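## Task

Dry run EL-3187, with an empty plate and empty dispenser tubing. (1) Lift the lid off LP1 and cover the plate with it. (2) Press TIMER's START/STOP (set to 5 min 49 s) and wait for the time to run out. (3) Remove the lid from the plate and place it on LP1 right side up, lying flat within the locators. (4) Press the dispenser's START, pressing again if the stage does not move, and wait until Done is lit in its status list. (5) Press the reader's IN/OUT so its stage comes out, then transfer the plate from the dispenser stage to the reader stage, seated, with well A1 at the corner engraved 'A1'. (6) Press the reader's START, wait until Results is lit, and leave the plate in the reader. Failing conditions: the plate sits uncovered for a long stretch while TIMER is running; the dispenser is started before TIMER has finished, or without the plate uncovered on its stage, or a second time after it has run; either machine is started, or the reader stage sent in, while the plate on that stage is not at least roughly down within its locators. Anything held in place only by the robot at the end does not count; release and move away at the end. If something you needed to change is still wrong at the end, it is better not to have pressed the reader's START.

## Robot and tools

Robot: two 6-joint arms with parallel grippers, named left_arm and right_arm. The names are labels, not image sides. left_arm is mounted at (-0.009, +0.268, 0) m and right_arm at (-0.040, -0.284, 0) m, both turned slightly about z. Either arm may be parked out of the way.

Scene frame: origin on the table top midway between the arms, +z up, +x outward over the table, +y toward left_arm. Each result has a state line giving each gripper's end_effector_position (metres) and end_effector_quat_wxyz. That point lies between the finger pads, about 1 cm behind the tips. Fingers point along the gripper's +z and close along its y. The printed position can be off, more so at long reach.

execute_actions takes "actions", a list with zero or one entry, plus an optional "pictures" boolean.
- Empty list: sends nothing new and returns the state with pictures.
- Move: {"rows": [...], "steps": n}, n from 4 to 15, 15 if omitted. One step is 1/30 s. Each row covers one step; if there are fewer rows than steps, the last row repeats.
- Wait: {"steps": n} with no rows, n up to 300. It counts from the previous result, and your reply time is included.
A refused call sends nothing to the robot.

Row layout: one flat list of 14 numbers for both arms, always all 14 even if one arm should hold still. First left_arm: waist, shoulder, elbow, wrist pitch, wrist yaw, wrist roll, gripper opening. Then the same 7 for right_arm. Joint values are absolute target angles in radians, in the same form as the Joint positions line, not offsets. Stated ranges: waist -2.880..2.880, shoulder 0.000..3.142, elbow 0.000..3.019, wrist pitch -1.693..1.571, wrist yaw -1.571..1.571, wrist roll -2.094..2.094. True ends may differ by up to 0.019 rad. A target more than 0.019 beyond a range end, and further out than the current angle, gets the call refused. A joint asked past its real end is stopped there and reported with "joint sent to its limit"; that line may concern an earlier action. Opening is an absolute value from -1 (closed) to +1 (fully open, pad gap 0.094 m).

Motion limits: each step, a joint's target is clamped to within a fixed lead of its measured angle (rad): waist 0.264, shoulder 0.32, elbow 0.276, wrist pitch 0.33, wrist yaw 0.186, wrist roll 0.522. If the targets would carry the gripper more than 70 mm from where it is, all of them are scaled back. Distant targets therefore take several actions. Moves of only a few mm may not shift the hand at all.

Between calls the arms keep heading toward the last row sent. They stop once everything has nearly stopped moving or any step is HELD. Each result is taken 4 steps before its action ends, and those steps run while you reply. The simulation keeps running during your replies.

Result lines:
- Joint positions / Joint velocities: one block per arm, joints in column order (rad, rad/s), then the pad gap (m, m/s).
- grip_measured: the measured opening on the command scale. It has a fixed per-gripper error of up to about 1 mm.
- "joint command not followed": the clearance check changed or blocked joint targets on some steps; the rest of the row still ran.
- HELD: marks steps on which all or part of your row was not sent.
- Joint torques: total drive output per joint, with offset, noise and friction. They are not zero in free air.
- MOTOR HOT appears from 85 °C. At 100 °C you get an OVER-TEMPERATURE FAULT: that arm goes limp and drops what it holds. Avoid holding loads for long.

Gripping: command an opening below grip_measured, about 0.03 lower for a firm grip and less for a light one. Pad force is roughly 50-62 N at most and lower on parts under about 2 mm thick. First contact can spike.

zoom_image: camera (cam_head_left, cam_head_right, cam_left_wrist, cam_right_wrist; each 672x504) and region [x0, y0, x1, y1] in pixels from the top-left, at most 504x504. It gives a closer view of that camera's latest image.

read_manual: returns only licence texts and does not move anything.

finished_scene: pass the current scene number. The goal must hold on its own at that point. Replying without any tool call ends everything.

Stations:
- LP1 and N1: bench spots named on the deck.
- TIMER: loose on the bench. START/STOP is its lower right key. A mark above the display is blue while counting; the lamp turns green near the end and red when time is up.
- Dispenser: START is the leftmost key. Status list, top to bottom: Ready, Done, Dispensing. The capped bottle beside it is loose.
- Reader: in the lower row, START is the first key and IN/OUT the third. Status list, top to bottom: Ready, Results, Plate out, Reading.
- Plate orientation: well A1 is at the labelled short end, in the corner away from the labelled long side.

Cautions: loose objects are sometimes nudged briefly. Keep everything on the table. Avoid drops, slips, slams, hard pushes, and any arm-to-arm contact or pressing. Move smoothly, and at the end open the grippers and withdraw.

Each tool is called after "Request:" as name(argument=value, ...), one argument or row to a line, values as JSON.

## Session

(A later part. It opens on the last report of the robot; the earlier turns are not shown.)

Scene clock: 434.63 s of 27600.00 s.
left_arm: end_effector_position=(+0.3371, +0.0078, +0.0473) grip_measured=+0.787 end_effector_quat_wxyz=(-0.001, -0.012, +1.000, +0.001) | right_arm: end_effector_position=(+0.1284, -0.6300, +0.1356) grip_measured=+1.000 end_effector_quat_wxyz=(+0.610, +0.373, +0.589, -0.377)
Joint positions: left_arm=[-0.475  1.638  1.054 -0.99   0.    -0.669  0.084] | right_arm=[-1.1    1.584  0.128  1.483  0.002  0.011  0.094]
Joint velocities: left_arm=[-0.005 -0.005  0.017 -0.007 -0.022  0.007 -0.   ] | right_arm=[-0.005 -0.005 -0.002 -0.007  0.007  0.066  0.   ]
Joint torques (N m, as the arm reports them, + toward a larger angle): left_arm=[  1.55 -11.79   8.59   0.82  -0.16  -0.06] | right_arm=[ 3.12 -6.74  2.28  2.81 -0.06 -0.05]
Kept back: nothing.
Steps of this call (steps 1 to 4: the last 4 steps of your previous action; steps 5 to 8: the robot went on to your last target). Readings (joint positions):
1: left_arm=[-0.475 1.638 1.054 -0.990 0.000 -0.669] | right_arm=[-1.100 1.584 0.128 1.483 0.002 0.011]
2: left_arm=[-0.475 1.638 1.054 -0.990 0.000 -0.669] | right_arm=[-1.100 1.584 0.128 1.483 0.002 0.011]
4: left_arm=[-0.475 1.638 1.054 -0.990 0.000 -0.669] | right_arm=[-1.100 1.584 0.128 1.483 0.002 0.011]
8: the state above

Request:
execute_actions(
  actions=[
    {"rows":[[-0.463,1.649,1.057,-0.975,0,-0.68,0.758,-1.1,1.6,0.12,1.5,0,0,1],[-0.463,1.649,1.057,-0.974,0,-0.68,0.758,-1.1,1.6,0.12,1.5,0,0,1],[-0.463,1.649,1.057,-0.973,0,-0.68,0.758,-1.1,1.6,0.12,1.5,0,0,1],[-0.463,1.649,1.057,-0.972,0,-0.68,0.758,-1.1,1.6,0.12,1.5,0,0,1],[-0.463,1.649,1.057,-0.971,0,-0.68,0.758,-1.1,1.6,0.12,1.5,0,0,1],[-0.463,1.649,1.057,-0.970,0,-0.68,0.758,-1.1,1.6,0.12,1.5,0,0,1],[-0.463,1.649,1.057,-0.969,0,-0.68,0.758,-1.1,1.6,0.12,1.5,0,0,1]],"steps":14},
  ],
)

Request:
execute_actions(
  actions=[
    {"steps":6},
  ],
  pictures=true,
)

Scene clock: 435.23 s of 27600.00 s.
left_arm: end_effector_position=(+0.3383, +0.0069, +0.0473) grip_measured=+0.787 end_effector_quat_wxyz=(+0.001, -0.012, +1.000, -0.001) | right_arm: end_effector_position=(+0.1284, -0.6300, +0.1356) grip_measured=+1.000 end_effector_quat_wxyz=(+0.610, +0.373, +0.589, -0.377)
Joint positions: left_arm=[-0.475  1.638  1.054 -0.984  0.    -0.669  0.084] | right_arm=[-1.1    1.584  0.128  1.483  0.002  0.011  0.094]
Joint velocities: left_arm=[-0.015  0.005  0.012  0.012 -0.066  0.037  0.001] | right_arm=[-0.005  0.005 -0.007  0.002 -0.022 -0.051  0.   ]
Joint torques (N m, as the arm reports them, + toward a larger angle): left_arm=[  1.64 -11.65   8.62   0.73  -0.15  -0.06] | right_arm=[ 3.11 -6.69  2.27  2.8  -0.06 -0.05]
Steps of this call (steps 1 to 8: the robot went on to your last target; steps 9 to 18: the first 10 steps of this action). Readings (joint positions):
9: left_arm=[-0.475 1.638 1.054 -0.990 0.000 -0.669] | right_arm=[-1.100 1.584 0.128 1.483 0.002 0.011]
10: left_arm=[-0.475 1.638 1.054 -0.990 0.000 -0.669] | right_arm=[-1.100 1.584 0.128 1.483 0.002 0.011]
12: left_arm=[-0.475 1.638 1.054 -0.988 0.000 -0.669] | right_arm=[-1.100 1.584 0.128 1.483 0.002 0.011]
16: left_arm=[-0.475 1.638 1.054 -0.984 0.000 -0.669] | right_arm=[-1.100 1.584 0.128 1.483 0.002 0.011]
18: the state above

Scene clock: 435.43 s of 27600.00 s.
left_arm: end_effector_position=(+0.3384, +0.0068, +0.0473) grip_measured=+0.787 end_effector_quat_wxyz=(+0.001, -0.012, +1.000, -0.001) | right_arm: end_effector_position=(+0.1284, -0.6300, +0.1356) grip_measured=+1.000 end_effector_quat_wxyz=(+0.610, +0.373, +0.589, -0.377)
Joint positions: left_arm=[-0.475  1.638  1.054 -0.983  0.    -0.669  0.084] | right_arm=[-1.1    1.584  0.128  1.483  0.002  0.011  0.094]
Joint velocities: left_arm=[-0.015 -0.024  0.012  0.002 -0.022 -0.022  0.   ] | right_arm=[ 0.015 -0.005 -0.002 -0.002  0.022 -0.022  0.   ]
Joint torques (N m, as the arm reports them, + toward a larger angle): left_arm=[  1.69 -11.91   8.59   0.81  -0.15  -0.07] | right_arm=[ 3.11 -6.79  2.27  2.8  -0.06 -0.04]
Kept back: nothing.
Steps of this call (steps 1 to 4: the last 4 steps of your previous action; steps 5 to 6: the robot went on to your last target). Readings (joint positions):
1: left_arm=[-0.475 1.638 1.054 -0.983 0.000 -0.669] | right_arm=[-1.100 1.584 0.128 1.483 0.002 0.011]
2: left_arm=[-0.475 1.638 1.054 -0.983 0.000 -0.669] | right_arm=[-1.100 1.584 0.128 1.483 0.002 0.011]
4: left_arm=[-0.475 1.638 1.054 -0.983 0.000 -0.669] | right_arm=[-1.100 1.584 0.128 1.483 0.002 0.011]
6: the state above

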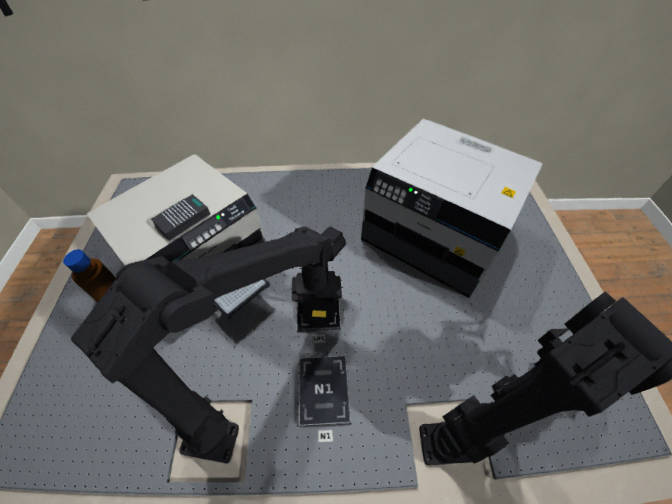

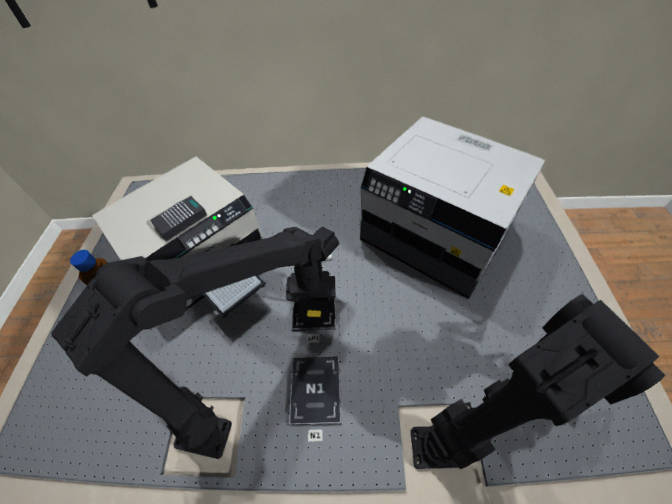

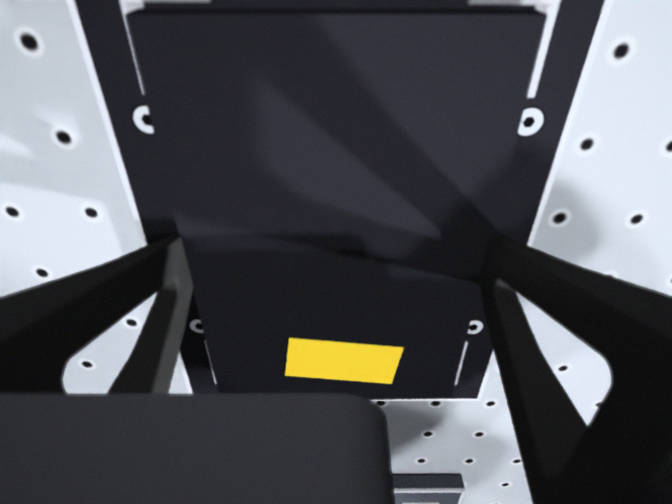

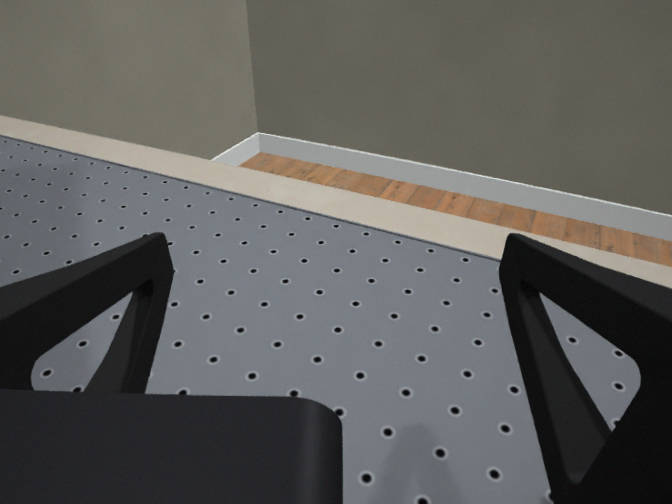

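Request:
execute_actions(
  actions=[
    {"rows":[[-0.463,1.650,1.057,-0.9685,0,-0.68,0.758,-1.1,1.6,0.12,1.5,0,0,1],[-0.463,1.651,1.057,-0.968,0,-0.68,0.758,-1.1,1.6,0.12,1.5,0,0,1],[-0.463,1.652,1.057,-0.9675,0,-0.68,0.758,-1.1,1.6,0.12,1.5,0,0,1],[-0.463,1.653,1.057,-0.967,0,-0.68,0.758,-1.1,1.6,0.12,1.5,0,0,1],[-0.463,1.654,1.057,-0.9665,0,-0.68,0.758,-1.1,1.6,0.12,1.5,0,0,1],[-0.463,1.655,1.057,-0.966,0,-0.68,0.758,-1.1,1.6,0.12,1.5,0,0,1]],"steps":14},
  ],
)

Request:
execute_actions(
  actions=[
    {"steps":6},
  ],
  pictures=true,
)

Scene clock: 436.03 s of 27600.00 s.
left_arm: end_effector_position=(+0.3385, +0.0067, +0.0451) grip_measured=+0.787 end_effector_quat_wxyz=(+0.000, -0.012, +1.000, -0.000) | right_arm: end_effector_position=(+0.1284, -0.6300, +0.1356) grip_measured=+1.000 end_effector_quat_wxyz=(+0.610, +0.373, +0.589, -0.377)
Joint positions: left_arm=[-0.475  1.644  1.054 -0.98   0.    -0.669  0.084] | right_arm=[-1.1    1.584  0.128  1.483  0.002  0.011  0.094]
Joint velocities: left_arm=[-0.005  0.005 -0.017 -0.007  0.081 -0.022  0.   ] | right_arm=[-0.015 -0.005  0.012 -0.002  0.066 -0.007  0.   ]
Joint torques (N m, as the arm reports them, + toward a larger angle): left_arm=[  1.84 -12.45   8.55   0.76  -0.16  -0.07] | right_arm=[ 3.06 -6.73  2.26  2.8  -0.06 -0.05]
Steps of this call (steps 1 to 8: the robot went on to your last target; steps 9 to 18: the first 10 steps of this action). Readings (joint positions):
9: left_arm=[-0.475 1.638 1.054 -0.983 0.000 -0.669] | right_arm=[-1.100 1.584 0.128 1.483 0.002 0.011]
10: left_arm=[-0.475 1.638 1.054 -0.983 0.000 -0.669] | right_arm=[-1.100 1.584 0.128 1.483 0.002 0.011]
12: left_arm=[-0.475 1.639 1.054 -0.983 0.000 -0.669] | right_arm=[-1.100 1.584 0.128 1.483 0.002 0.011]
16: left_arm=[-0.475 1.642 1.054 -0.981 0.000 -0.669] | right_arm=[-1.100 1.584 0.128 1.483 0.002 0.011]
18: the state above

Scene clock: 436.23 s of 27600.00 s.
left_arm: end_effector_position=(+0.3385, +0.0068, +0.0446) grip_measured=+0.787 end_effector_quat_wxyz=(-0.000, -0.012, +1.000, -0.000) | right_arm: end_effector_position=(+0.1284, -0.6300, +0.1356) grip_measured=+1.000 end_effector_quat_wxyz=(+0.610, +0.373, +0.589, -0.377)
Joint positions: left_arm=[-0.475  1.645  1.054 -0.98   0.    -0.669  0.084] | right_arm=[-1.1    1.584  0.128  1.483  0.002  0.011  0.094]
Joint velocities: left_arm=[ 0.005  0.015 -0.002 -0.007 -0.037  0.037 -0.   ] | right_arm=[-0.005 -0.005 -0.022  0.002 -0.051  0.007  0.   ]
Joint torques (N m, as the arm reports them, + toward a larger angle): left_arm=[  1.58 -11.93   8.65   0.78  -0.15  -0.07] | right_arm=[ 3.05 -6.71  2.29  2.79 -0.05 -0.05]
Kept back: nothing.
Steps of this call (steps 1 to 4: the last 4 steps of your previous action; steps 5 to 6: the robot went on to your last target). Readings (joint positions):
1: left_arm=[-0.475 1.644 1.054 -0.980 0.000 -0.669] | right_arm=[-1.100 1.584 0.128 1.483 0.002 0.011]
2: left_arm=[-0.475 1.645 1.054 -0.980 0.000 -0.669] | right_arm=[-1.100 1.584 0.128 1.483 0.002 0.011]
4: left_arm=[-0.475 1.645 1.054 -0.980 0.000 -0.669] | right_arm=[-1.100 1.584 0.128 1.483 0.002 0.011]
6: the state above

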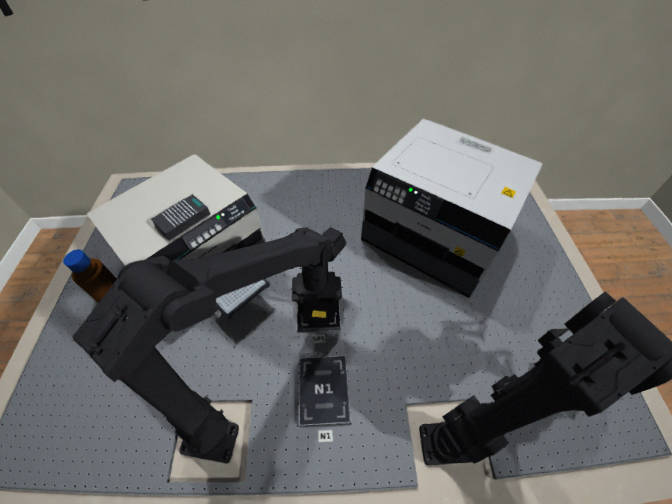

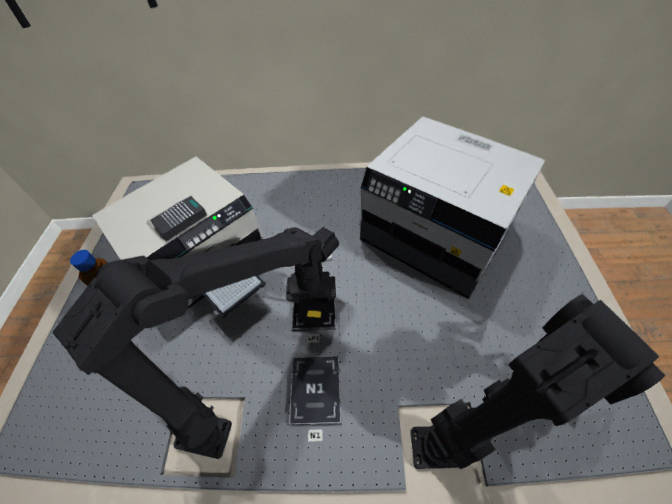

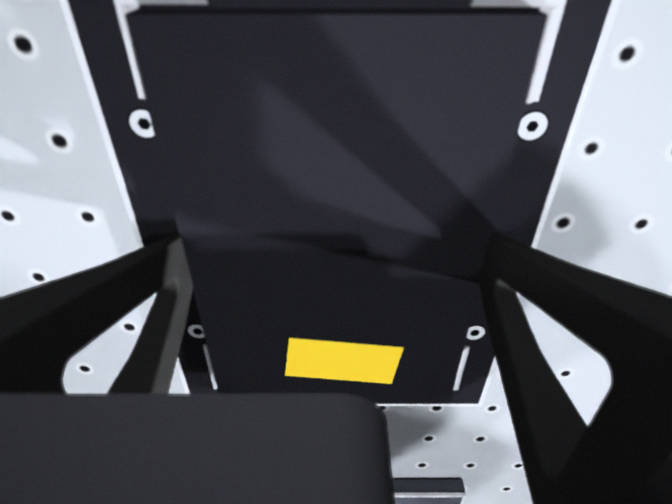

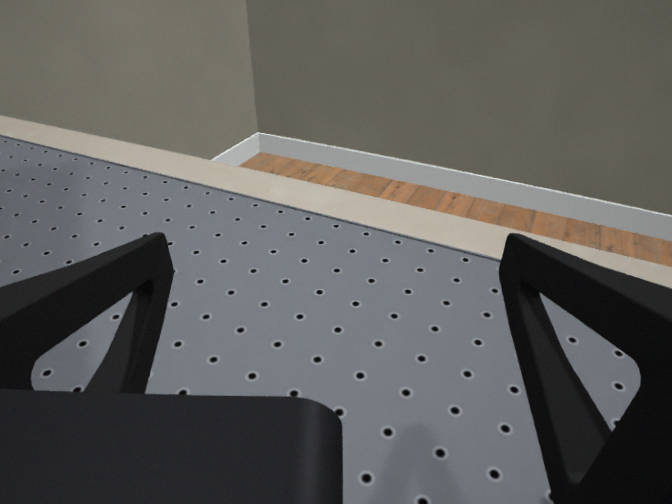

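Request:
execute_actions(
  actions=[
    {"rows":[[-0.463,1.656,1.057,-0.9657,0,-0.68,0.758,-1.1,1.6,0.12,1.5,0,0,1],[-0.463,1.657,1.057,-0.9654,0,-0.68,0.758,-1.1,1.6,0.12,1.5,0,0,1],[-0.463,1.658,1.057,-0.965,0,-0.68,0.758,-1.1,1.6,0.12,1.5,0,0,1],[-0.463,1.659,1.057,-0.965,0,-0.68,0.758,-1.1,1.6,0.12,1.5,0,0,1]],"steps":13},
  ],
)

Request:
execute_actions(
  actions=[
    {"steps":6},
  ],
)

Scene clock: 436.70 s of 27600.00 s.
left_arm: end_effector_position=(+0.3385, +0.0067, +0.0440) grip_measured=+0.787 end_effector_quat_wxyz=(-0.000, -0.012, +1.000, +0.000) | right_arm: end_effector_position=(+0.1284, -0.6300, +0.1356) grip_measured=+1.000 end_effector_quat_wxyz=(+0.610, +0.373, +0.589, -0.377)
Joint positions: left_arm=[-0.475  1.646  1.054 -0.98   0.    -0.669  0.084] | right_arm=[-1.1    1.584  0.128  1.483  0.002  0.011  0.094]
Joint velocities: left_arm=[-0.005 -0.005 -0.022  0.007  0.051 -0.095 -0.   ] | right_arm=[ 0.005  0.005 -0.017 -0.002 -0.037 -0.037  0.   ]
Joint torques (N m, as the arm reports them, + toward a larger angle): left_arm=[  1.75 -11.65   8.68   0.79  -0.15  -0.06] | right_arm=[ 3.11 -6.71  2.29  2.81 -0.05 -0.05]
Steps of this call (steps 1 to 5: the robot went on to your last target; steps 6 to 14: the first 9 steps of this action). Readings (joint positions):
6: left_arm=[-0.475 1.645 1.054 -0.980 0.000 -0.669] | right_arm=[-1.100 1.584 0.128 1.483 0.002 0.011]
7: left_arm=[-0.475 1.645 1.054 -0.980 0.000 -0.669] | right_arm=[-1.100 1.584 0.128 1.483 0.002 0.011]
9: left_arm=[-0.475 1.645 1.054 -0.980 0.000 -0.669] | right_arm=[-1.100 1.584 0.128 1.483 0.002 0.011]
13: left_arm=[-0.475 1.646 1.054 -0.980 0.000 -0.669] | right_arm=[-1.100 1.584 0.128 1.483 0.002 0.011]
14: the state above

Scene clock: 436.90 s of 27600.00 s.
left_arm: end_effector_position=(+0.3386, +0.0067, +0.0440) grip_measured=+0.787 end_effector_quat_wxyz=(-0.000, -0.012, +1.000, +0.000) | right_arm: end_effector_position=(+0.1284, -0.6300, +0.1356) grip_measured=+1.000 end_effector_quat_wxyz=(+0.610, +0.373, +0.589, -0.377)
Joint positions: left_arm=[-0.475  1.646  1.054 -0.979  0.    -0.669  0.084] | right_arm=[-1.1    1.584  0.128  1.483  0.002  0.011  0.094]
Joint velocities: left_arm=[ 0.005 -0.015 -0.007 -0.017  0.066 -0.007 -0.   ] | right_arm=[ 0.015 -0.015 -0.002  0.002  0.007  0.051  0.   ]
Joint torques (N m, as the arm reports them, + toward a larger angle): left_arm=[  1.87 -11.93   8.53   0.71  -0.14  -0.07] | right_arm=[ 3.1  -6.75  2.28  2.8  -0.05 -0.04]
Kept back: nothing.
Steps of this call (steps 1 to 4: the last 4 steps of your previous action; steps 5 to 6: the robot went on to your last target). Readings (joint positions):
1: left_arm=[-0.475 1.646 1.054 -0.979 0.000 -0.669] | right_arm=[-1.100 1.584 0.128 1.483 0.002 0.011]
2: left_arm=[-0.475 1.646 1.054 -0.979 0.000 -0.669] | right_arm=[-1.100 1.584 0.128 1.483 0.002 0.011]
4: left_arm=[-0.475 1.646 1.054 -0.979 0.000 -0.669] | right_arm=[-1.100 1.584 0.128 1.483 0.002 0.011]
6: the state above

Request:
execute_actions(
  actions=[
    {"rows":[[-0.463,1.650,1.057,-0.965,0,-0.68,0.77,-1.1,1.6,0.12,1.5,0,0,1],[-0.463,1.647,1.057,-0.965,0,-0.68,0.785,-1.1,1.6,0.12,1.5,0,0,1],[-0.463,1.644,1.057,-0.965,0,-0.68,0.80,-1.1,1.6,0.12,1.5,0,0,1],[-0.463,1.641,1.057,-0.965,0,-0.68,0.83,-1.1,1.6,0.12,1.5,0,0,1],[-0.463,1.638,1.057,-0.965,0,-0.68,0.87,-1.1,1.6,0.12,1.5,0,0,1],[-0.463,1.635,1.057,-0.965,0,-0.68,0.92,-1.1,1.6,0.12,1.5,0,0,1],[-0.463,1.632,1.057,-0.965,0,-0.68,0.97,-1.1,1.6,0.12,1.5,0,0,1],[-0.463,1.629,1.057,-0.965,0,-0.68,1,-1.1,1.6,0.12,1.5,0,0,1],[-0.463,1.626,1.057,-0.965,0,-0.68,1,-1.1,1.6,0.12,1.5,0,0,1],[-0.463,1.623,1.057,-0.965,0,-0.68,1,-1.1,1.6,0.12,1.5,0,0,1],[-0.463,1.620,1.057,-0.965,0,-0.68,1,-1.1,1.6,0.12,1.5,0,0,1]],"steps":11},
  ],
)

Request:
execute_actions(
  actions=[
    {"rows":[[-0.463,1.619,1.057,-0.965,0,-0.68,1,-1.1,1.6,0.12,1.5,0,0,1],[-0.463,1.6159,1.057,-0.965,0,-0.68,1,-1.1,1.6,0.12,1.5,0,0,1],[-0.463,1.6109,1.057,-0.965,0,-0.68,1,-1.1,1.6,0.12,1.5,0,0,1],[-0.463,1.6039,1.0564,-0.9642,0,-0.68,1,-1.1,1.6,0.12,1.5,0,0,1],[-0.463,1.5949,1.0547,-0.9616,0,-0.68,1,-1.1,1.6,0.12,1.5,0,0,1],[-0.463,1.5840,1.0518,-0.9575,0,-0.68,1,-1.1,1.6,0.12,1.5,0,0,1],[-0.463,1.5712,1.0478,-0.9517,0,-0.68,1,-1.1,1.6,0.12,1.5,0,0,1],[-0.463,1.5567,1.0427,-0.9442,0,-0.68,1,-1.1,1.6,0.12,1.5,0,0,1],[-0.463,1.5405,1.0365,-0.9352,0,-0.68,1,-1.1,1.6,0.12,1.5,0,0,1],[-0.463,1.5226,1.0293,-0.9247,0,-0.68,1,-1.1,1.6,0.12,1.5,0,0,1],[-0.463,1.5031,1.0210,-0.9126,0,-0.679,1,-1.1,1.6,0.12,1.5,0,0,1],[-0.463,1.4822,1.0117,-0.8992,0,-0.675,0.9,-1.1,1.6,0.12,1.5,0,0,1],[-0.463,1.4599,1.0016,-0.8844,0,-0.668,0.75,-1.1,1.6,0.12,1.5,0,0,1],[-0.463,1.4364,0.9905,-0.8683,0,-0.658,0.6,-1.1,1.6,0.12,1.5,0,0,1],[-0.463,1.4118,0.9786,-0.8510,0,-0.645,0.45,-1.1,1.6,0.12,1.5,0,0,1]],"steps":15},
  ],
  pictures=true,
)

Request:
execute_actions(
  actions=[
    {"rows":[[-0.463,1.3861,0.9659,-0.8326,0,-0.630,0.3,-1.1,1.6,0.12,1.5,0,0,1],[-0.463,1.3595,0.9525,-0.8131,0,-0.612,0.15,-1.1,1.6,0.12,1.5,0,0,1],[-0.463,1.3322,0.9385,-0.7928,0,-0.592,0,-1.1,1.6,0.12,1.5,0,0,1],[-0.463,1.3043,0.9239,-0.7715,0,-0.570,-0.15,-1.1,1.6,0.12,1.5,0,0,1],[-0.463,1.2758,0.9088,-0.7495,0,-0.546,-0.3,-1.1,1.6,0.12,1.5,0,0,1],[-0.4616,1.2470,0.8932,-0.7270,0,-0.520,-0.45,-1.1,1.6,0.12,1.5,0,0,1],[-0.4574,1.2180,0.8773,-0.7038,0,-0.492,-0.6,-1.1,1.6,0.12,1.5,0,0,1],[-0.4504,1.1890,0.8612,-0.6803,0,-0.463,-0.75,-1.1,1.6,0.12,1.5,0,0,1],[-0.4407,1.1600,0.8448,-0.6565,0,-0.433,-0.9,-1.1,1.6,0.12,1.5,0,0,1],[-0.4284,1.1312,0.8283,-0.6325,0,-0.402,-1,-1.1,1.6,0.12,1.5,0,0,1],[-0.4135,1.1027,0.8117,-0.6085,0,-0.371,-1,-1.1,1.6,0.12,1.5,0,0,1],[-0.3962,1.0748,0.7952,-0.5845,0,-0.340,-1,-1.1,1.6,0.12,1.5,0,0,1],[-0.3766,1.0475,0.7788,-0.5607,0,-0.309,-1,-1.1,1.6,0.12,1.5,0,0,1],[-0.3548,1.0209,0.7627,-0.5372,0,-0.278,-1,-1.1,1.6,0.12,1.5,0,0,1],[-0.3310,0.9953,0.7468,-0.5140,0,-0.248,-1,-1.1,1.6,0.12,1.5,0,0,1]],"steps":15},
  ],
)

Request:
execute_actions(
  actions=[
    {"rows":[[-0.3054,0.9706,0.7312,-0.4915,0,-0.218,-1,-1.1,1.6,0.12,1.5,0,0,1],[-0.2783,0.9471,0.7161,-0.4695,0,-0.189,-1,-1.1,1.6,0.12,1.5,0,0,1],[-0.2497,0.9248,0.7015,-0.4483,0,-0.161,-1,-1.1,1.6,0.12,1.5,0,0,1],[-0.2199,0.9039,0.6875,-0.4279,0,-0.135,-1,-1.1,1.6,0.12,1.5,0,0,1],[-0.1891,0.8844,0.6741,-0.4084,0,-0.110,-1,-1.1,1.6,0.12,1.5,0,0,1],[-0.1577,0.8665,0.6614,-0.3900,0,-0.087,-1,-1.1,1.6,0.12,1.5,0,0,1],[-0.1257,0.8503,0.6495,-0.3727,0,-0.066,-1,-1.1,1.6,0.12,1.5,0,0,1],[-0.0935,0.8358,0.6384,-0.3566,0,-0.048,-1,-1.1,1.6,0.12,1.5,0,0,1],[-0.0613,0.8230,0.6283,-0.3418,0,-0.032,-1,-1.1,1.6,0.12,1.5,0,0,1],[-0.0293,0.8121,0.6190,-0.3284,0,-0.018,-1,-1.1,1.6,0.12,1.5,0,0,1],[0.0021,0.8031,0.6107,-0.3163,0,-0.007,-1,-1.1,1.6,0.12,1.5,0,0,1],[0.0329,0.7961,0.6035,-0.3058,0,0.002,-1,-1.1,1.6,0.12,1.5,0,0,1],[0.0627,0.7911,0.5973,-0.2968,0,0.008,-1,-1.1,1.6,0.12,1.5,0,0,1],[0.0913,0.7880,0.5922,-0.2893,0,0.011,-1,-1.1,1.6,0.12,1.5,0,0,1],[0.1184,0.7870,0.5882,-0.2835,0,0.012,-1,-1.1,1.6,0.12,1.5,0,0,1]],"steps":15},
  ],
)

Request:
execute_actions(
  actions=[
    {"rows":[[0.1440,0.787,0.5853,-0.2794,0,0.012,-1,-1.1,1.6,0.12,1.5,0,0,1],[0.1678,0.787,0.5836,-0.2768,0,0.012,-1,-1.1,1.6,0.12,1.5,0,0,1],[0.1896,0.787,0.583,-0.276,0,0.012,-1,-1.1,1.6,0.12,1.5,0,0,1],[0.2092,0.787,0.583,-0.276,0,0.012,-1,-1.1,1.6,0.12,1.5,0,0,1],[0.2265,0.787,0.583,-0.276,0,0.012,-1,-1.1,1.6,0.12,1.5,0,0,1],[0.2414,0.787,0.583,-0.276,0,0.012,-1,-1.1,1.6,0.12,1.5,0,0,1],[0.2537,0.787,0.583,-0.276,0,0.012,-1,-1.1,1.6,0.12,1.5,0,0,1],[0.2634,0.787,0.583,-0.276,0,0.012,-1,-1.1,1.6,0.12,1.5,0,0,1],[0.2704,0.787,0.583,-0.276,0,0.012,-1,-1.1,1.6,0.12,1.5,0,0,1],[0.2746,0.787,0.583,-0.276,0,0.012,-1,-1.1,1.6,0.12,1.5,0,0,1],[0.276,0.787,0.583,-0.276,0,0.012,-1,-1.1,1.6,0.12,1.5,0,0,1]],"steps":15},
  ],
)

Request:
execute_actions(
  actions=[
    {"steps":8},
  ],
  pictures=true,
)

Scene clock: 439.73 s of 27600.00 s.
left_arm: end_effector_position=(+0.3386, +0.0067, +0.0440) grip_measured=+0.947 end_effector_quat_wxyz=(-0.000, -0.012, +1.000, +0.000) | right_arm: end_effector_position=(+0.1284, -0.6300, +0.1356) grip_measured=+1.000 end_effector_quat_wxyz=(+0.610, +0.373, +0.589, -0.377)
Joint positions: left_arm=[-0.475  1.646  1.054 -0.979  0.    -0.669  0.091] | right_arm=[-1.1    1.584  0.128  1.483  0.002  0.011  0.094]
Joint velocities: left_arm=[-0.005  0.015  0.002  0.002  0.022  0.037  0.043] | right_arm=[-0.005 -0.005 -0.002 -0.017 -0.022  0.081  0.   ]
Joint torques (N m, as the arm reports them, + toward a larger angle): left_arm=[  1.67 -14.05   8.52   0.8   -0.15  -0.05] | right_arm=[ 3.17 -6.76  2.27  2.81 -0.06 -0.05]
Steps of this call (steps 1 to 15: the robot went on to your last target; steps 16 to 78: nothing new was sent; steps 79 to 85: the first 7 steps of this action). Readings (joint positions):
79: left_arm=[-0.475 1.646 1.054 -0.979 0.000 -0.669] | right_arm=[-1.100 1.584 0.128 1.483 0.002 0.011]
80: left_arm=[-0.475 1.646 1.054 -0.979 0.000 -0.669] | right_arm=[-1.100 1.584 0.128 1.483 0.002 0.011]
82: left_arm=[-0.475 1.646 1.054 -0.979 0.000 -0.669] | right_arm=[-1.100 1.584 0.128 1.483 0.002 0.011]
85: the state above

Scene clock: 440.23 s of 27600.00 s.
left_arm: end_effector_position=(+0.3404, +0.0053, +0.0660) grip_measured=+1.000 end_effector_quat_wxyz=(+0.032, -0.012, +0.999, -0.025) | right_arm: end_effector_position=(+0.1284, -0.6300, +0.1356) grip_measured=+1.000 end_effector_quat_wxyz=(+0.610, +0.373, +0.589, -0.377)
Joint positions: left_arm=[-0.475  1.573  1.029 -0.946  0.    -0.669  0.094] | right_arm=[-1.1    1.584  0.128  1.483  0.002  0.011  0.094]
Joint velocities: left_arm=[ 0.005 -0.532 -0.203  0.271 -0.007  0.081  0.   ] | right_arm=[-0.005 -0.005  0.007 -0.012 -0.037 -0.066  0.   ]
Joint torques (N m, as the arm reports them, + toward a larger angle): left_arm=[  1.65 -14.98   9.12   0.78  -0.16  -0.06] | right_arm=[ 3.05 -6.7   2.27  2.82 -0.06 -0.05]
Steps of this call (steps 1 to 4: the last 4 steps of your previous action; steps 5 to 15: the first 11 steps of this action). Readings (joint positions):
5: left_arm=[-0.475 1.646 1.054 -0.979 0.000 -0.669] | right_arm=[-1.100 1.584 0.128 1.483 0.002 0.011]
6: left_arm=[-0.475 1.646 1.054 -0.979 0.000 -0.669] | right_arm=[-1.100 1.584 0.128 1.483 0.002 0.011]
8: left_arm=[-0.475 1.643 1.054 -0.979 0.000 -0.669] | right_arm=[-1.100 1.584 0.128 1.483 0.002 0.011]
12: left_arm=[-0.475 1.618 1.046 -0.968 0.000 -0.669] | right_arm=[-1.100 1.584 0.128 1.483 0.002 0.011]
15: the state above

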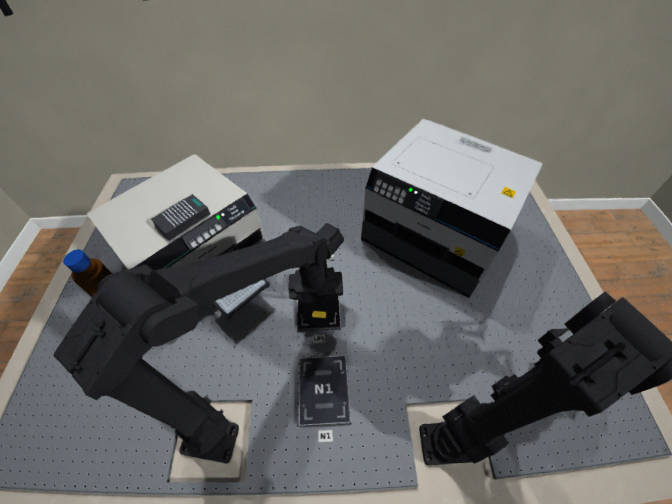

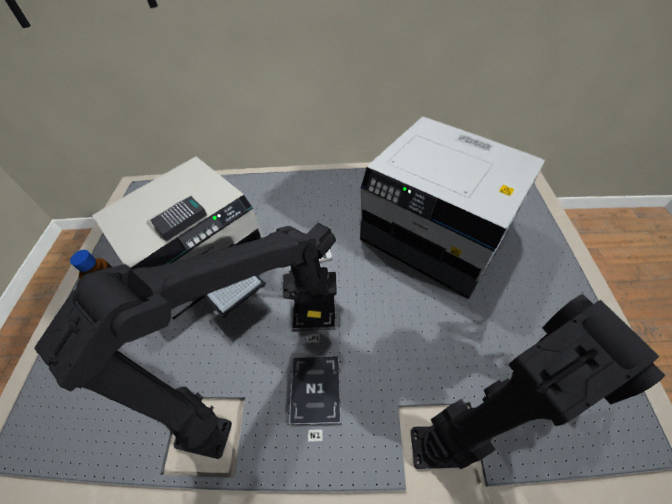

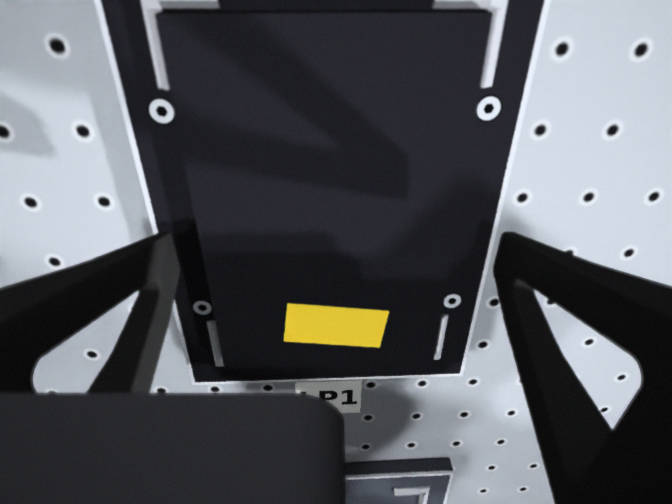

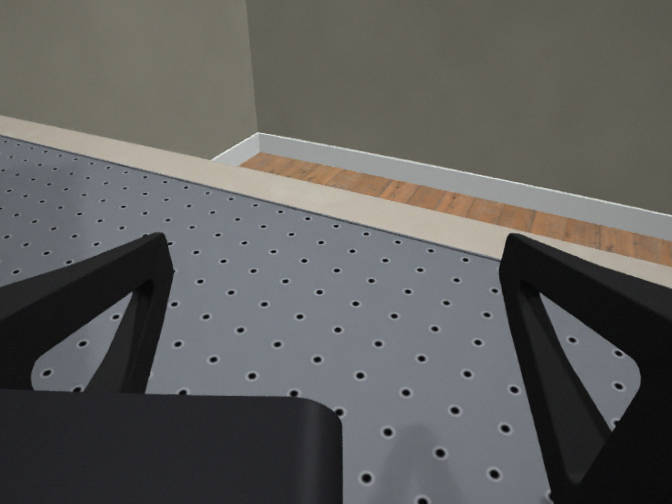

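Scene clock: 440.73 s of 27600.00 s.
left_arm: end_effector_position=(+0.3386, +0.0159, +0.1765) grip_measured=-0.972 end_effector_quat_wxyz=(+0.240, +0.066, +0.957, -0.150) | right_arm: end_effector_position=(+0.1284, -0.6300, +0.1356) grip_measured=+1.000 end_effector_quat_wxyz=(+0.610, +0.373, +0.589, -0.377)
Joint positions: left_arm=[-0.458  1.163  0.838 -0.673  0.    -0.49   0.001] | right_arm=[-1.1    1.584  0.128  1.483  0.002  0.011  0.094]
Joint velocities: left_arm=[ 0.269 -0.874 -0.466  0.691 -0.037  0.711 -0.022] | right_arm=[ 0.015 -0.005 -0.002 -0.002  0.051 -0.007  0.   ]
Joint torques (N m, as the arm reports them, + toward a larger angle): left_arm=[ 3.22 -8.   10.58  1.58 -0.14  0.13] | right_arm=[ 3.07 -6.79  2.26  2.81 -0.06 -0.05]
Steps of this call (steps 1 to 4: the last 4 steps of your previous action; steps 5 to 15: the first 11 steps of this action). Readings (joint positions):
5: left_arm=[-0.475 1.458 0.983 -0.880 0.000 -0.662] | right_arm=[-1.100 1.584 0.128 1.483 0.002 0.011]
6: left_arm=[-0.475 1.430 0.971 -0.863 0.000 -0.655] | right_arm=[-1.100 1.584 0.128 1.483 0.002 0.011]
8: left_arm=[-0.475 1.373 0.946 -0.826 0.000 -0.633] | right_arm=[-1.100 1.584 0.128 1.483 0.002 0.011]
12: left_arm=[-0.473 1.253 0.887 -0.741 0.000 -0.562] | right_arm=[-1.100 1.584 0.128 1.483 0.002 0.011]
15: the state above

Scene clock: 441.23 s of 27600.00 s.
left_arm: end_effector_position=(+0.3774, +0.1778, +0.2461) grip_measured=-0.983 end_effector_quat_wxyz=(+0.475, +0.058, +0.875, -0.078) | right_arm: end_effector_position=(+0.1284, -0.6300, +0.1356) grip_measured=+1.000 end_effector_quat_wxyz=(+0.610, +0.373, +0.589, -0.377)
Joint positions: left_arm=[-0.059  0.825  0.623 -0.365  0.    -0.096  0.001] | right_arm=[-1.1    1.584  0.128  1.483  0.002  0.011  0.094]
Joint velocities: left_arm=[ 0.943 -0.327 -0.291  0.408  0.007  0.447 -0.001] | right_arm=[ 0.005 -0.005 -0.002 -0.002  0.037 -0.022  0.   ]
Joint torques (N m, as the arm reports them, + toward a larger angle): left_arm=[ 1.3  -3.16 11.84  2.28 -0.12  0.13] | right_arm=[ 3.12 -6.71  2.26  2.81 -0.06 -0.04]
Steps of this call (steps 1 to 4: the last 4 steps of your previous action; steps 5 to 15: the first 11 steps of this action). Readings (joint positions):
5: left_arm=[-0.367 1.023 0.756 -0.556 0.000 -0.349] | right_arm=[-1.100 1.584 0.128 1.483 0.002 0.011]
6: left_arm=[-0.340 0.997 0.740 -0.533 0.000 -0.320] | right_arm=[-1.100 1.584 0.128 1.483 0.002 0.011]
8: left_arm=[-0.282 0.948 0.710 -0.490 0.000 -0.263] | right_arm=[-1.100 1.584 0.128 1.483 0.002 0.011]
12: left_arm=[-0.156 0.868 0.656 -0.412 0.000 -0.159] | right_arm=[-1.100 1.584 0.128 1.483 0.002 0.011]
15: the state above

Scene clock: 441.73 s of 27600.00 s.
left_arm: end_effector_position=(+0.3812, +0.3052, +0.2449) grip_measured=-0.983 end_effector_quat_wxyz=(+0.503, -0.043, +0.863, +0.023) | right_arm: end_effector_position=(+0.1284, -0.6300, +0.1356) grip_measured=+1.000 end_effector_quat_wxyz=(+0.610, +0.373, +0.589, -0.377)
Joint positions: left_arm=[ 0.265  0.793  0.578 -0.301  0.    -0.004  0.001] | right_arm=[-1.1    1.584  0.128  1.483  0.002  0.011  0.094]
Joint velocities: left_arm=[ 0.142  0.005 -0.002  0.007 -0.007 -0.007 -0.001] | right_arm=[ 0.005 -0.005  0.002  0.002 -0.007 -0.037  0.   ]
Joint torques (N m, as the arm reports them, + toward a larger angle): left_arm=[ 0.85 -3.24 11.84  2.47 -0.1   0.12] | right_arm=[ 3.1  -6.8   2.28  2.81 -0.06 -0.04]
Steps of this call (steps 1 to 4: the last 4 steps of your previous action; steps 5 to 15: the first 11 steps of this action). Readings (joint positions):
5: left_arm=[0.093 0.794 0.589 -0.315 0.000 -0.033] | right_arm=[-1.100 1.584 0.128 1.483 0.002 0.011]
6: left_arm=[0.120 0.793 0.585 -0.309 0.000 -0.026] | right_arm=[-1.100 1.584 0.128 1.483 0.002 0.011]
8: left_arm=[0.168 0.793 0.580 -0.304 0.000 -0.017] | right_arm=[-1.100 1.584 0.128 1.483 0.002 0.011]
12: left_arm=[0.239 0.793 0.578 -0.301 0.000 -0.007] | right_arm=[-1.100 1.584 0.128 1.483 0.002 0.011]
15: the state above

Scene clock: 442.00 s of 27600.00 s.
left_arm: end_effector_position=(+0.3811, +0.3067, +0.2449) grip_measured=-0.983 end_effector_quat_wxyz=(+0.503, -0.043, +0.863, +0.025) | right_arm: end_effector_position=(+0.1284, -0.6300, +0.1356) grip_measured=+1.000 end_effector_quat_wxyz=(+0.610, +0.373, +0.589, -0.377)
Joint positions: left_arm=[ 0.269  0.793  0.578 -0.301  0.    -0.     0.001] | right_arm=[-1.1    1.584  0.128  1.483  0.002  0.011  0.094]
Joint velocities: left_arm=[-0.005 -0.015  0.007 -0.007  0.081 -0.066  0.   ] | right_arm=[ 0.015 -0.005 -0.007 -0.002  0.022  0.095  0.   ]
Joint torques (N m, as the arm reports them, + toward a larger angle): left_arm=[ 1.16 -3.31 11.85  2.5  -0.11  0.14] | right_arm=[ 3.1  -6.77  2.28  2.82 -0.06 -0.05]
Kept back: nothing.
Steps of this call (steps 1 to 4: the last 4 steps of your previous action; steps 5 to 8: the robot went on to your last target). Readings (joint positions):
1: left_arm=[0.268 0.793 0.578 -0.301 0.000 -0.003] | right_arm=[-1.100 1.584 0.128 1.483 0.002 0.011]
2: left_arm=[0.269 0.793 0.578 -0.301 0.000 -0.002] | right_arm=[-1.100 1.584 0.128 1.483 0.002 0.011]
4: left_arm=[0.269 0.793 0.578 -0.301 0.000 -0.001] | right_arm=[-1.100 1.584 0.128 1.483 0.002 0.011]
8: the state above

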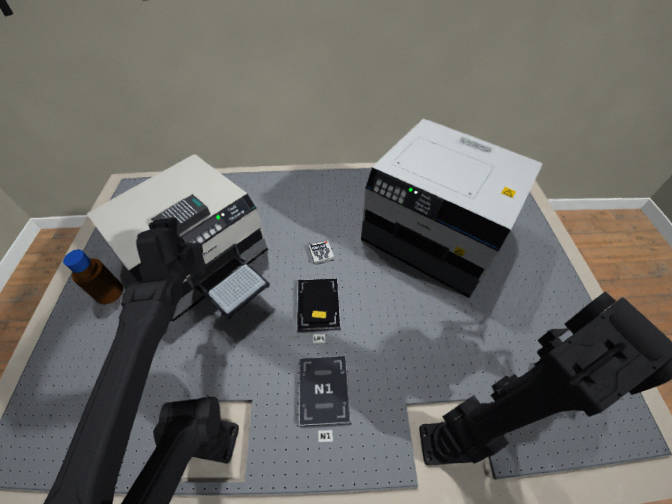

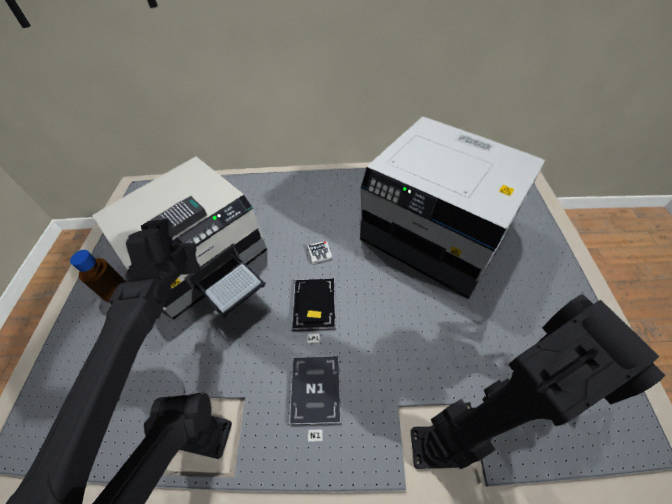

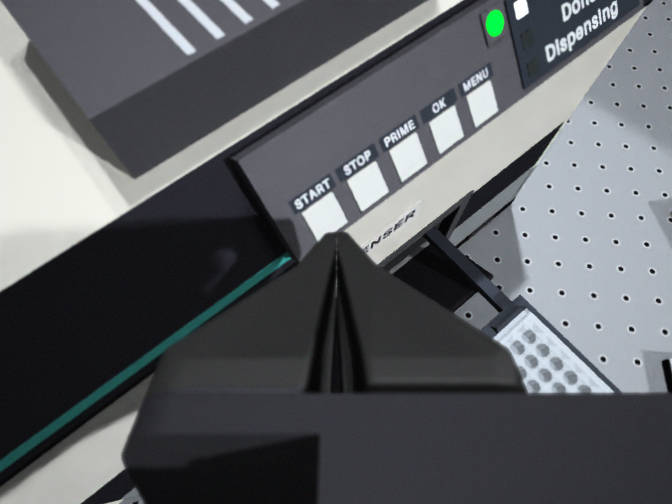

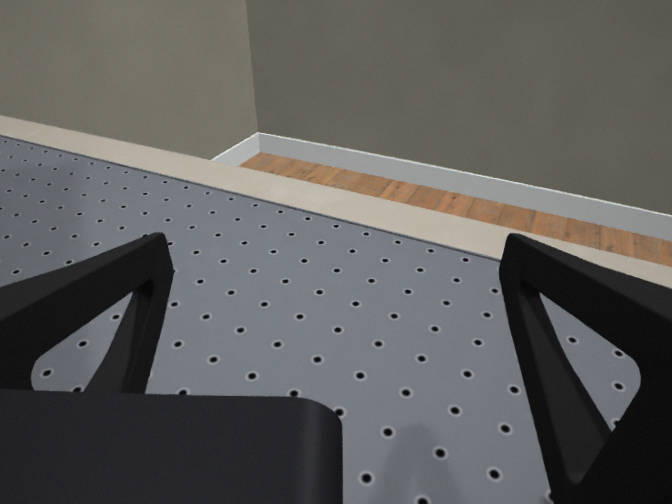

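Request:
zoom_image(
  camera="cam_head_left",
  region=[190, 230, 360, 350],
)

Request:
zoom_image(
  camera="cam_left_wrist",
  region=[260, 140, 420, 280],
)

Region (190, 230, 360, 350) of cam_head_left's 672x504 image, scaled by 2.965, with more detail than that image has; it fills the top 356 rows of this view, and the rest is white.

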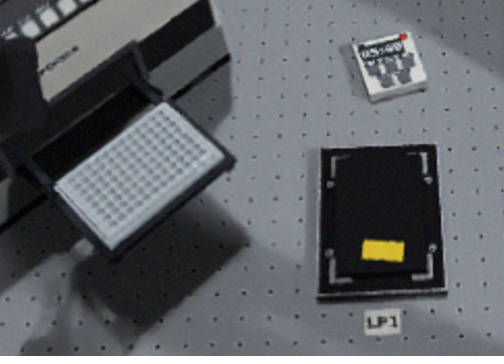

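Region (260, 140, 420, 280) of cam_left_wrist's 672x504 image, scaled by 3.150, with more detail than that image has; it fills the top 441 rows of this view, and the rest is white.

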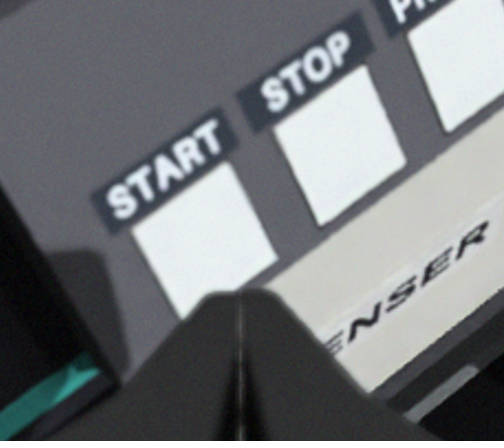

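Request:
execute_actions(
  actions=[
    {"rows":[[0.277,0.795,0.583,-0.275,0,0.012,-1,-1.1,1.6,0.12,1.5,0,0,1],[0.278,0.801,0.583,-0.273,0,0.012,-1,-1.1,1.6,0.12,1.5,0,0,1],[0.279,0.806,0.583,-0.270,0,0.012,-1,-1.1,1.6,0.12,1.5,0,0,1],[0.280,0.811,0.583,-0.266,0,0.012,-1,-1.1,1.6,0.12,1.5,0,0,1],[0.281,0.816,0.583,-0.261,0,0.012,-1,-1.1,1.6,0.12,1.5,0,0,1],[0.282,0.822,0.583,-0.255,0,0.012,-1,-1.1,1.6,0.12,1.5,0,0,1],[0.283,0.828,0.583,-0.249,0,0.012,-1,-1.1,1.6,0.12,1.5,0,0,1],[0.283,0.834,0.583,-0.243,0,0.012,-1,-1.1,1.6,0.12,1.5,0,0,1],[0.283,0.840,0.583,-0.237,0,0.012,-1,-1.1,1.6,0.12,1.5,0,0,1],[0.283,0.845,0.583,-0.232,0,0.012,-1,-1.1,1.6,0.12,1.5,0,0,1],[0.283,0.849,0.583,-0.228,0,0.012,-1,-1.1,1.6,0.12,1.5,0,0,1],[0.283,0.852,0.583,-0.225,0,0.012,-1,-1.1,1.6,0.12,1.5,0,0,1],[0.283,0.854,0.583,-0.2235,0,0.012,-1,-1.1,1.6,0.12,1.5,0,0,1],[0.283,0.855,0.583,-0.223,0,0.012,-1,-1.1,1.6,0.12,1.5,0,0,1]],"steps":15},
  ],
)

Request:
execute_actions(
  actions=[
    {"steps":10},
  ],
  pictures=true,
)

Request:
zoom_image(
  camera="cam_left_wrist",
  region=[260, 140, 420, 280],
)

Scene clock: 443.30 s of 27600.00 s.
left_arm: end_effector_position=(+0.3898, +0.3078, +0.2400) grip_measured=-0.983 end_effector_quat_wxyz=(+0.504, -0.043, +0.862, +0.025) | right_arm: end_effector_position=(+0.1284, -0.6300, +0.1356) grip_measured=+1.000 end_effector_quat_wxyz=(+0.610, +0.373, +0.589, -0.377)
Joint positions: left_arm=[ 0.27   0.829  0.578 -0.261  0.     0.001  0.001] | right_arm=[-1.1    1.584  0.128  1.483  0.002  0.011  0.094]
Joint velocities: left_arm=[-0.005  0.2    0.007  0.149 -0.066  0.007 -0.   ] | right_arm=[-0.015 -0.015  0.002  0.007 -0.066 -0.051  0.   ]
Joint torques (N m, as the arm reports them, + toward a larger angle): left_arm=[ 2.03 -2.98 11.77  2.44 -0.09  0.14] | right_arm=[ 3.09 -6.7   2.28  2.8  -0.06 -0.04]
Steps of this call (steps 1 to 15: the robot went on to your last target; steps 16 to 28: nothing new was sent; steps 29 to 39: the first 11 steps of this action). Readings (joint positions):
29: left_arm=[0.269 0.793 0.578 -0.301 0.000 0.001] | right_arm=[-1.100 1.584 0.128 1.483 0.002 0.011]
30: left_arm=[0.269 0.793 0.578 -0.300 0.000 0.001] | right_arm=[-1.100 1.584 0.128 1.483 0.002 0.011]
32: left_arm=[0.269 0.794 0.578 -0.296 0.000 0.001] | right_arm=[-1.100 1.584 0.128 1.483 0.002 0.011]
36: left_arm=[0.269 0.809 0.578 -0.277 0.000 0.001] | right_arm=[-1.100 1.584 0.128 1.483 0.002 0.011]
39: the state above

Scene clock: 443.63 s of 27600.00 s.
left_arm: end_effector_position=(+0.3938, +0.3082, +0.2348) grip_measured=-0.983 end_effector_quat_wxyz=(+0.501, -0.043, +0.864, +0.025) | right_arm: end_effector_position=(+0.1284, -0.6300, +0.1356) grip_measured=+1.000 end_effector_quat_wxyz=(+0.610, +0.373, +0.589, -0.377)
Joint positions: left_arm=[ 0.27   0.85   0.578 -0.247  0.     0.001  0.001] | right_arm=[-1.1    1.584  0.128  1.483  0.002  0.011  0.094]
Joint velocities: left_arm=[ 0.005 -0.024  0.007 -0.002 -0.051 -0.051  0.   ] | right_arm=[ 0.015 -0.005 -0.002 -0.007  0.022 -0.007  0.   ]
Joint torques (N m, as the arm reports them, + toward a larger angle): left_arm=[ 1.85 -3.08 11.7   2.49 -0.11  0.12] | right_arm=[ 3.07 -6.71  2.27  2.8  -0.06 -0.04]
Kept back: nothing.
Steps of this call (steps 1 to 4: the last 4 steps of your previous action; steps 5 to 10: the robot went on to your last target). Readings (joint positions):
1: left_arm=[0.270 0.836 0.578 -0.257 0.000 0.001] | right_arm=[-1.100 1.584 0.128 1.483 0.002 0.011]
2: left_arm=[0.270 0.841 0.578 -0.253 0.000 0.001] | right_arm=[-1.100 1.584 0.128 1.483 0.002 0.011]
4: left_arm=[0.270 0.849 0.578 -0.250 0.000 0.001] | right_arm=[-1.100 1.584 0.128 1.483 0.002 0.011]
8: left_arm=[0.270 0.850 0.578 -0.248 0.000 0.001] | right_arm=[-1.100 1.584 0.128 1.483 0.002 0.011]
10: the state above

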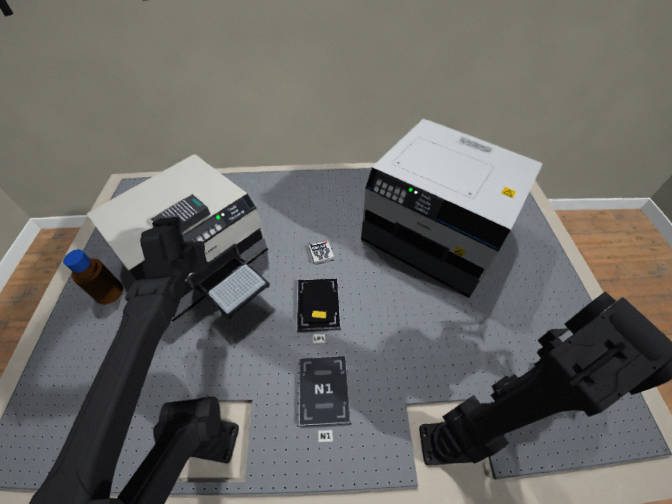

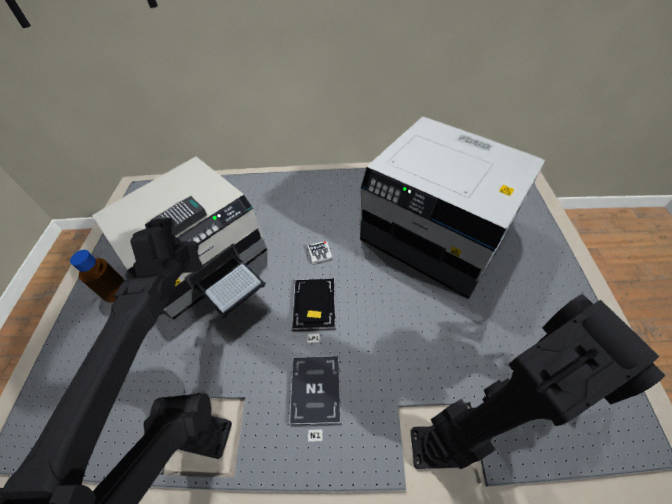

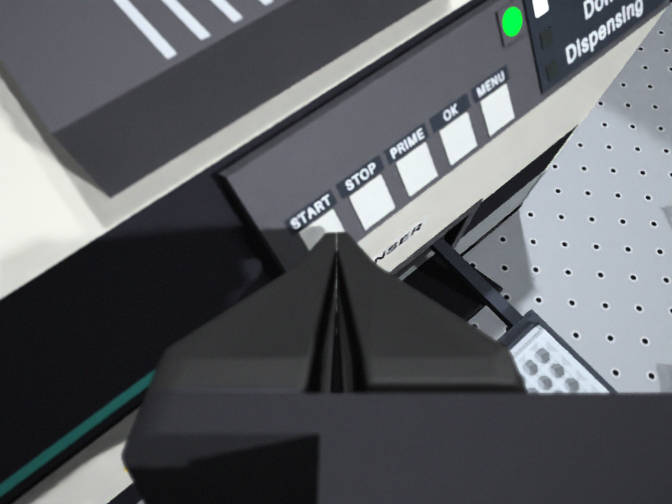

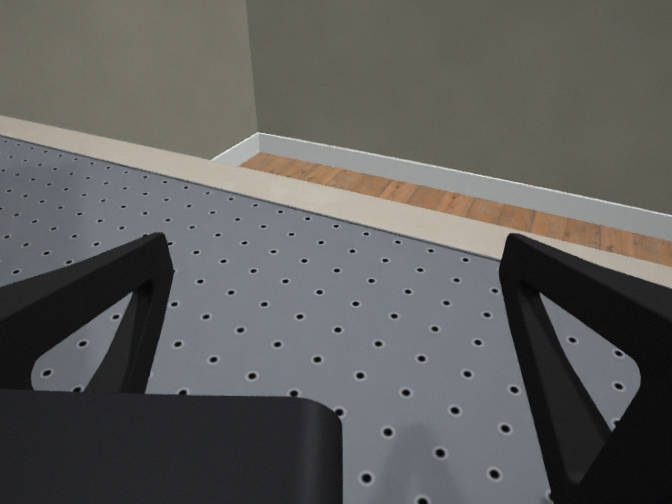

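Region (260, 140, 420, 280) of cam_left_wrist's 672x504 image, scaled by 3.150, with more detail than that image has; it fills the top 441 rows of this view, and the rest is white.

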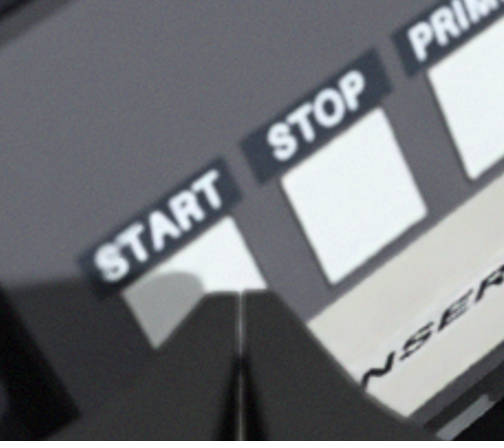

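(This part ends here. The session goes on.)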